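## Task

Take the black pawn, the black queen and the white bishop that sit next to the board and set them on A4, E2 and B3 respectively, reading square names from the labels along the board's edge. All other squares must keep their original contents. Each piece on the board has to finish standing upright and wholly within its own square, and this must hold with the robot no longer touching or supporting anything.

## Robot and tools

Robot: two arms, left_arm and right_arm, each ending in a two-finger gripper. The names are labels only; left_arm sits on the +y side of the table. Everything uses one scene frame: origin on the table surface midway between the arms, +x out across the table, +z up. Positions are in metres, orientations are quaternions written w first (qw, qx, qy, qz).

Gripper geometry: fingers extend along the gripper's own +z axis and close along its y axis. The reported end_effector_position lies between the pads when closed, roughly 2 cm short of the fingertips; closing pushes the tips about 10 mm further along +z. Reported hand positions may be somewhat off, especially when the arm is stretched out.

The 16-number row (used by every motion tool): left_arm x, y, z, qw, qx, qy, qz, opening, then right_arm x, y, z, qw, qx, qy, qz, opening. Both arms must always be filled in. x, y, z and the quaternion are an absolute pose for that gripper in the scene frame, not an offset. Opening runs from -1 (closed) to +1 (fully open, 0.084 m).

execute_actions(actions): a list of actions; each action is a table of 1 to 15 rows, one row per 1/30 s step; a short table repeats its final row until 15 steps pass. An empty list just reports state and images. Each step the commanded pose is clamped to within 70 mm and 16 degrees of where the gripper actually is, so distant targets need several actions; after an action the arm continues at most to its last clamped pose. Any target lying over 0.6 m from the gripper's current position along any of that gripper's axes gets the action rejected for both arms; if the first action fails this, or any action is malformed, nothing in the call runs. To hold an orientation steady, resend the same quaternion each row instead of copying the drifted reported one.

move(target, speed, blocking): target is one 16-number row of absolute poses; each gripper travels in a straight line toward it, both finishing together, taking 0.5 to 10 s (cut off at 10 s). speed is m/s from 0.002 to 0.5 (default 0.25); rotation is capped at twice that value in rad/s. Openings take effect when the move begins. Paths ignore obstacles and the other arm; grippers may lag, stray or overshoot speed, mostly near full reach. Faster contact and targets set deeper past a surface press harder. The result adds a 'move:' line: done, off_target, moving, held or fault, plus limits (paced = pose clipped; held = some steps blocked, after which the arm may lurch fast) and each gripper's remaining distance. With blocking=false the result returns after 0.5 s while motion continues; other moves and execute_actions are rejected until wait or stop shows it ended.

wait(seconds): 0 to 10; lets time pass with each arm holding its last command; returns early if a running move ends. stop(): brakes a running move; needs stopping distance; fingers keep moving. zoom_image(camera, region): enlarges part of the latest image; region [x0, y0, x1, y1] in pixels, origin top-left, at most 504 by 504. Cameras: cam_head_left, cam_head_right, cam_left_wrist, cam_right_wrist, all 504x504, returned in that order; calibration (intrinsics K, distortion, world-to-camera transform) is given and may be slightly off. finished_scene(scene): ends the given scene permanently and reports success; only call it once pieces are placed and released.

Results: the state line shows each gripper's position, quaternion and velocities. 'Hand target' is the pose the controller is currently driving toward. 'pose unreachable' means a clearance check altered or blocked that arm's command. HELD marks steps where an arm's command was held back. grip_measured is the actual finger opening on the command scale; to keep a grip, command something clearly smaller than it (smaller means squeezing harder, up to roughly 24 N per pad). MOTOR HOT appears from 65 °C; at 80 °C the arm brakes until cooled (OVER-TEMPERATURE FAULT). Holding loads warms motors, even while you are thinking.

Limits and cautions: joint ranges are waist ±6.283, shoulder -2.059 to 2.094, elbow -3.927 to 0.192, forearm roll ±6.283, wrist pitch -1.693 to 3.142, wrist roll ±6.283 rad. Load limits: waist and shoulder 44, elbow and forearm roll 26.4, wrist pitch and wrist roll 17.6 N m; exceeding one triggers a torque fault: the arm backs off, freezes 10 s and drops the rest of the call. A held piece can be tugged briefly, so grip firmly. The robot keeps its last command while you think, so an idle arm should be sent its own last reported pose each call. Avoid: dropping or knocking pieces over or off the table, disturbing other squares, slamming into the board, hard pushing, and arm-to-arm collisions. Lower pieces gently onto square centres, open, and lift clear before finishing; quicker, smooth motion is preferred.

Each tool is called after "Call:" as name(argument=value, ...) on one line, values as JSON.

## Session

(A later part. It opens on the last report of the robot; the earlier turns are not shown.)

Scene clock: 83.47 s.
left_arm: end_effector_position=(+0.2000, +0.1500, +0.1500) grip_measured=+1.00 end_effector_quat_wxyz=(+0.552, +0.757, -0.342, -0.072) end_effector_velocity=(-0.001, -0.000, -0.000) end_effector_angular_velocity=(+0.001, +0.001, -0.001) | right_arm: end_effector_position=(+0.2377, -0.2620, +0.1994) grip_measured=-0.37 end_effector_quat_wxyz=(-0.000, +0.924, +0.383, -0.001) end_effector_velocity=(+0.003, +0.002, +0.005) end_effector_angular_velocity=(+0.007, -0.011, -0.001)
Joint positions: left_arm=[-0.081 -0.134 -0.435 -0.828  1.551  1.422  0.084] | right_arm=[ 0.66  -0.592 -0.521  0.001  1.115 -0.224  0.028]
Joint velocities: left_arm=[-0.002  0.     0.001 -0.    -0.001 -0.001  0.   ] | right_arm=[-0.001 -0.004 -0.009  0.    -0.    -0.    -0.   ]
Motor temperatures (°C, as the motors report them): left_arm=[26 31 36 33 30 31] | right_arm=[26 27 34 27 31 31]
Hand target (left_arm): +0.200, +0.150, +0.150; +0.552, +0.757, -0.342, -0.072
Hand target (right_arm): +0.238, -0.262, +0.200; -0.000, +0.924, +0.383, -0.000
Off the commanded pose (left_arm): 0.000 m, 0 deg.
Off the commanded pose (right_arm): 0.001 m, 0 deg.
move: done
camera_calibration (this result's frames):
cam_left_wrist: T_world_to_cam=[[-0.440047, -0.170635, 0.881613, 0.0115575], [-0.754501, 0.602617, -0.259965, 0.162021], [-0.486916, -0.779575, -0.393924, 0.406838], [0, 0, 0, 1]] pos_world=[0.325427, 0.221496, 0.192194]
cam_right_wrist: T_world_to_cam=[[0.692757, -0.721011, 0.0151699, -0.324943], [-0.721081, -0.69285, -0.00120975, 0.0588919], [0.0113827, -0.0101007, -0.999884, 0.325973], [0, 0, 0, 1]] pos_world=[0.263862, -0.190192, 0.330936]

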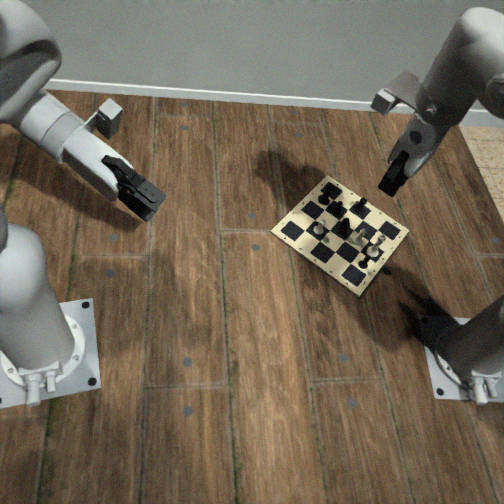

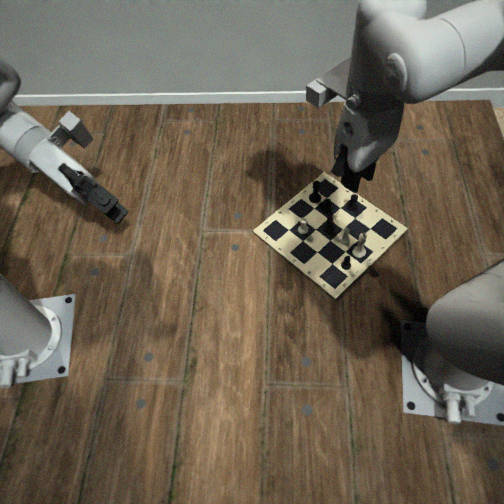

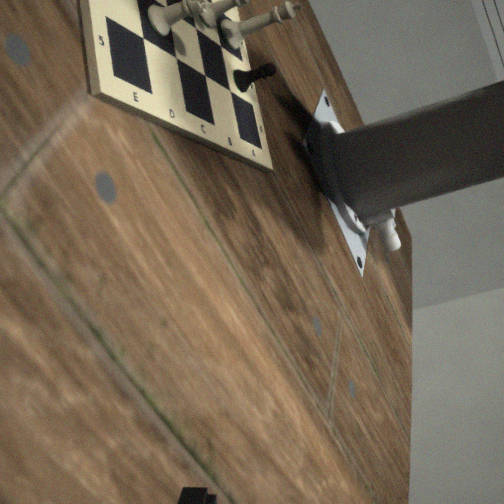

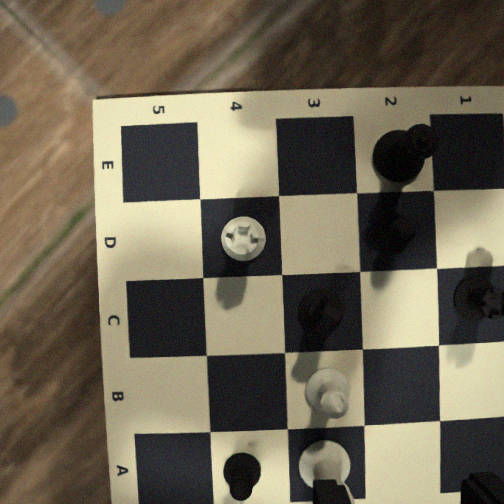

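Call:
finished_scene(scene=2)

The scene is finished: the task was done.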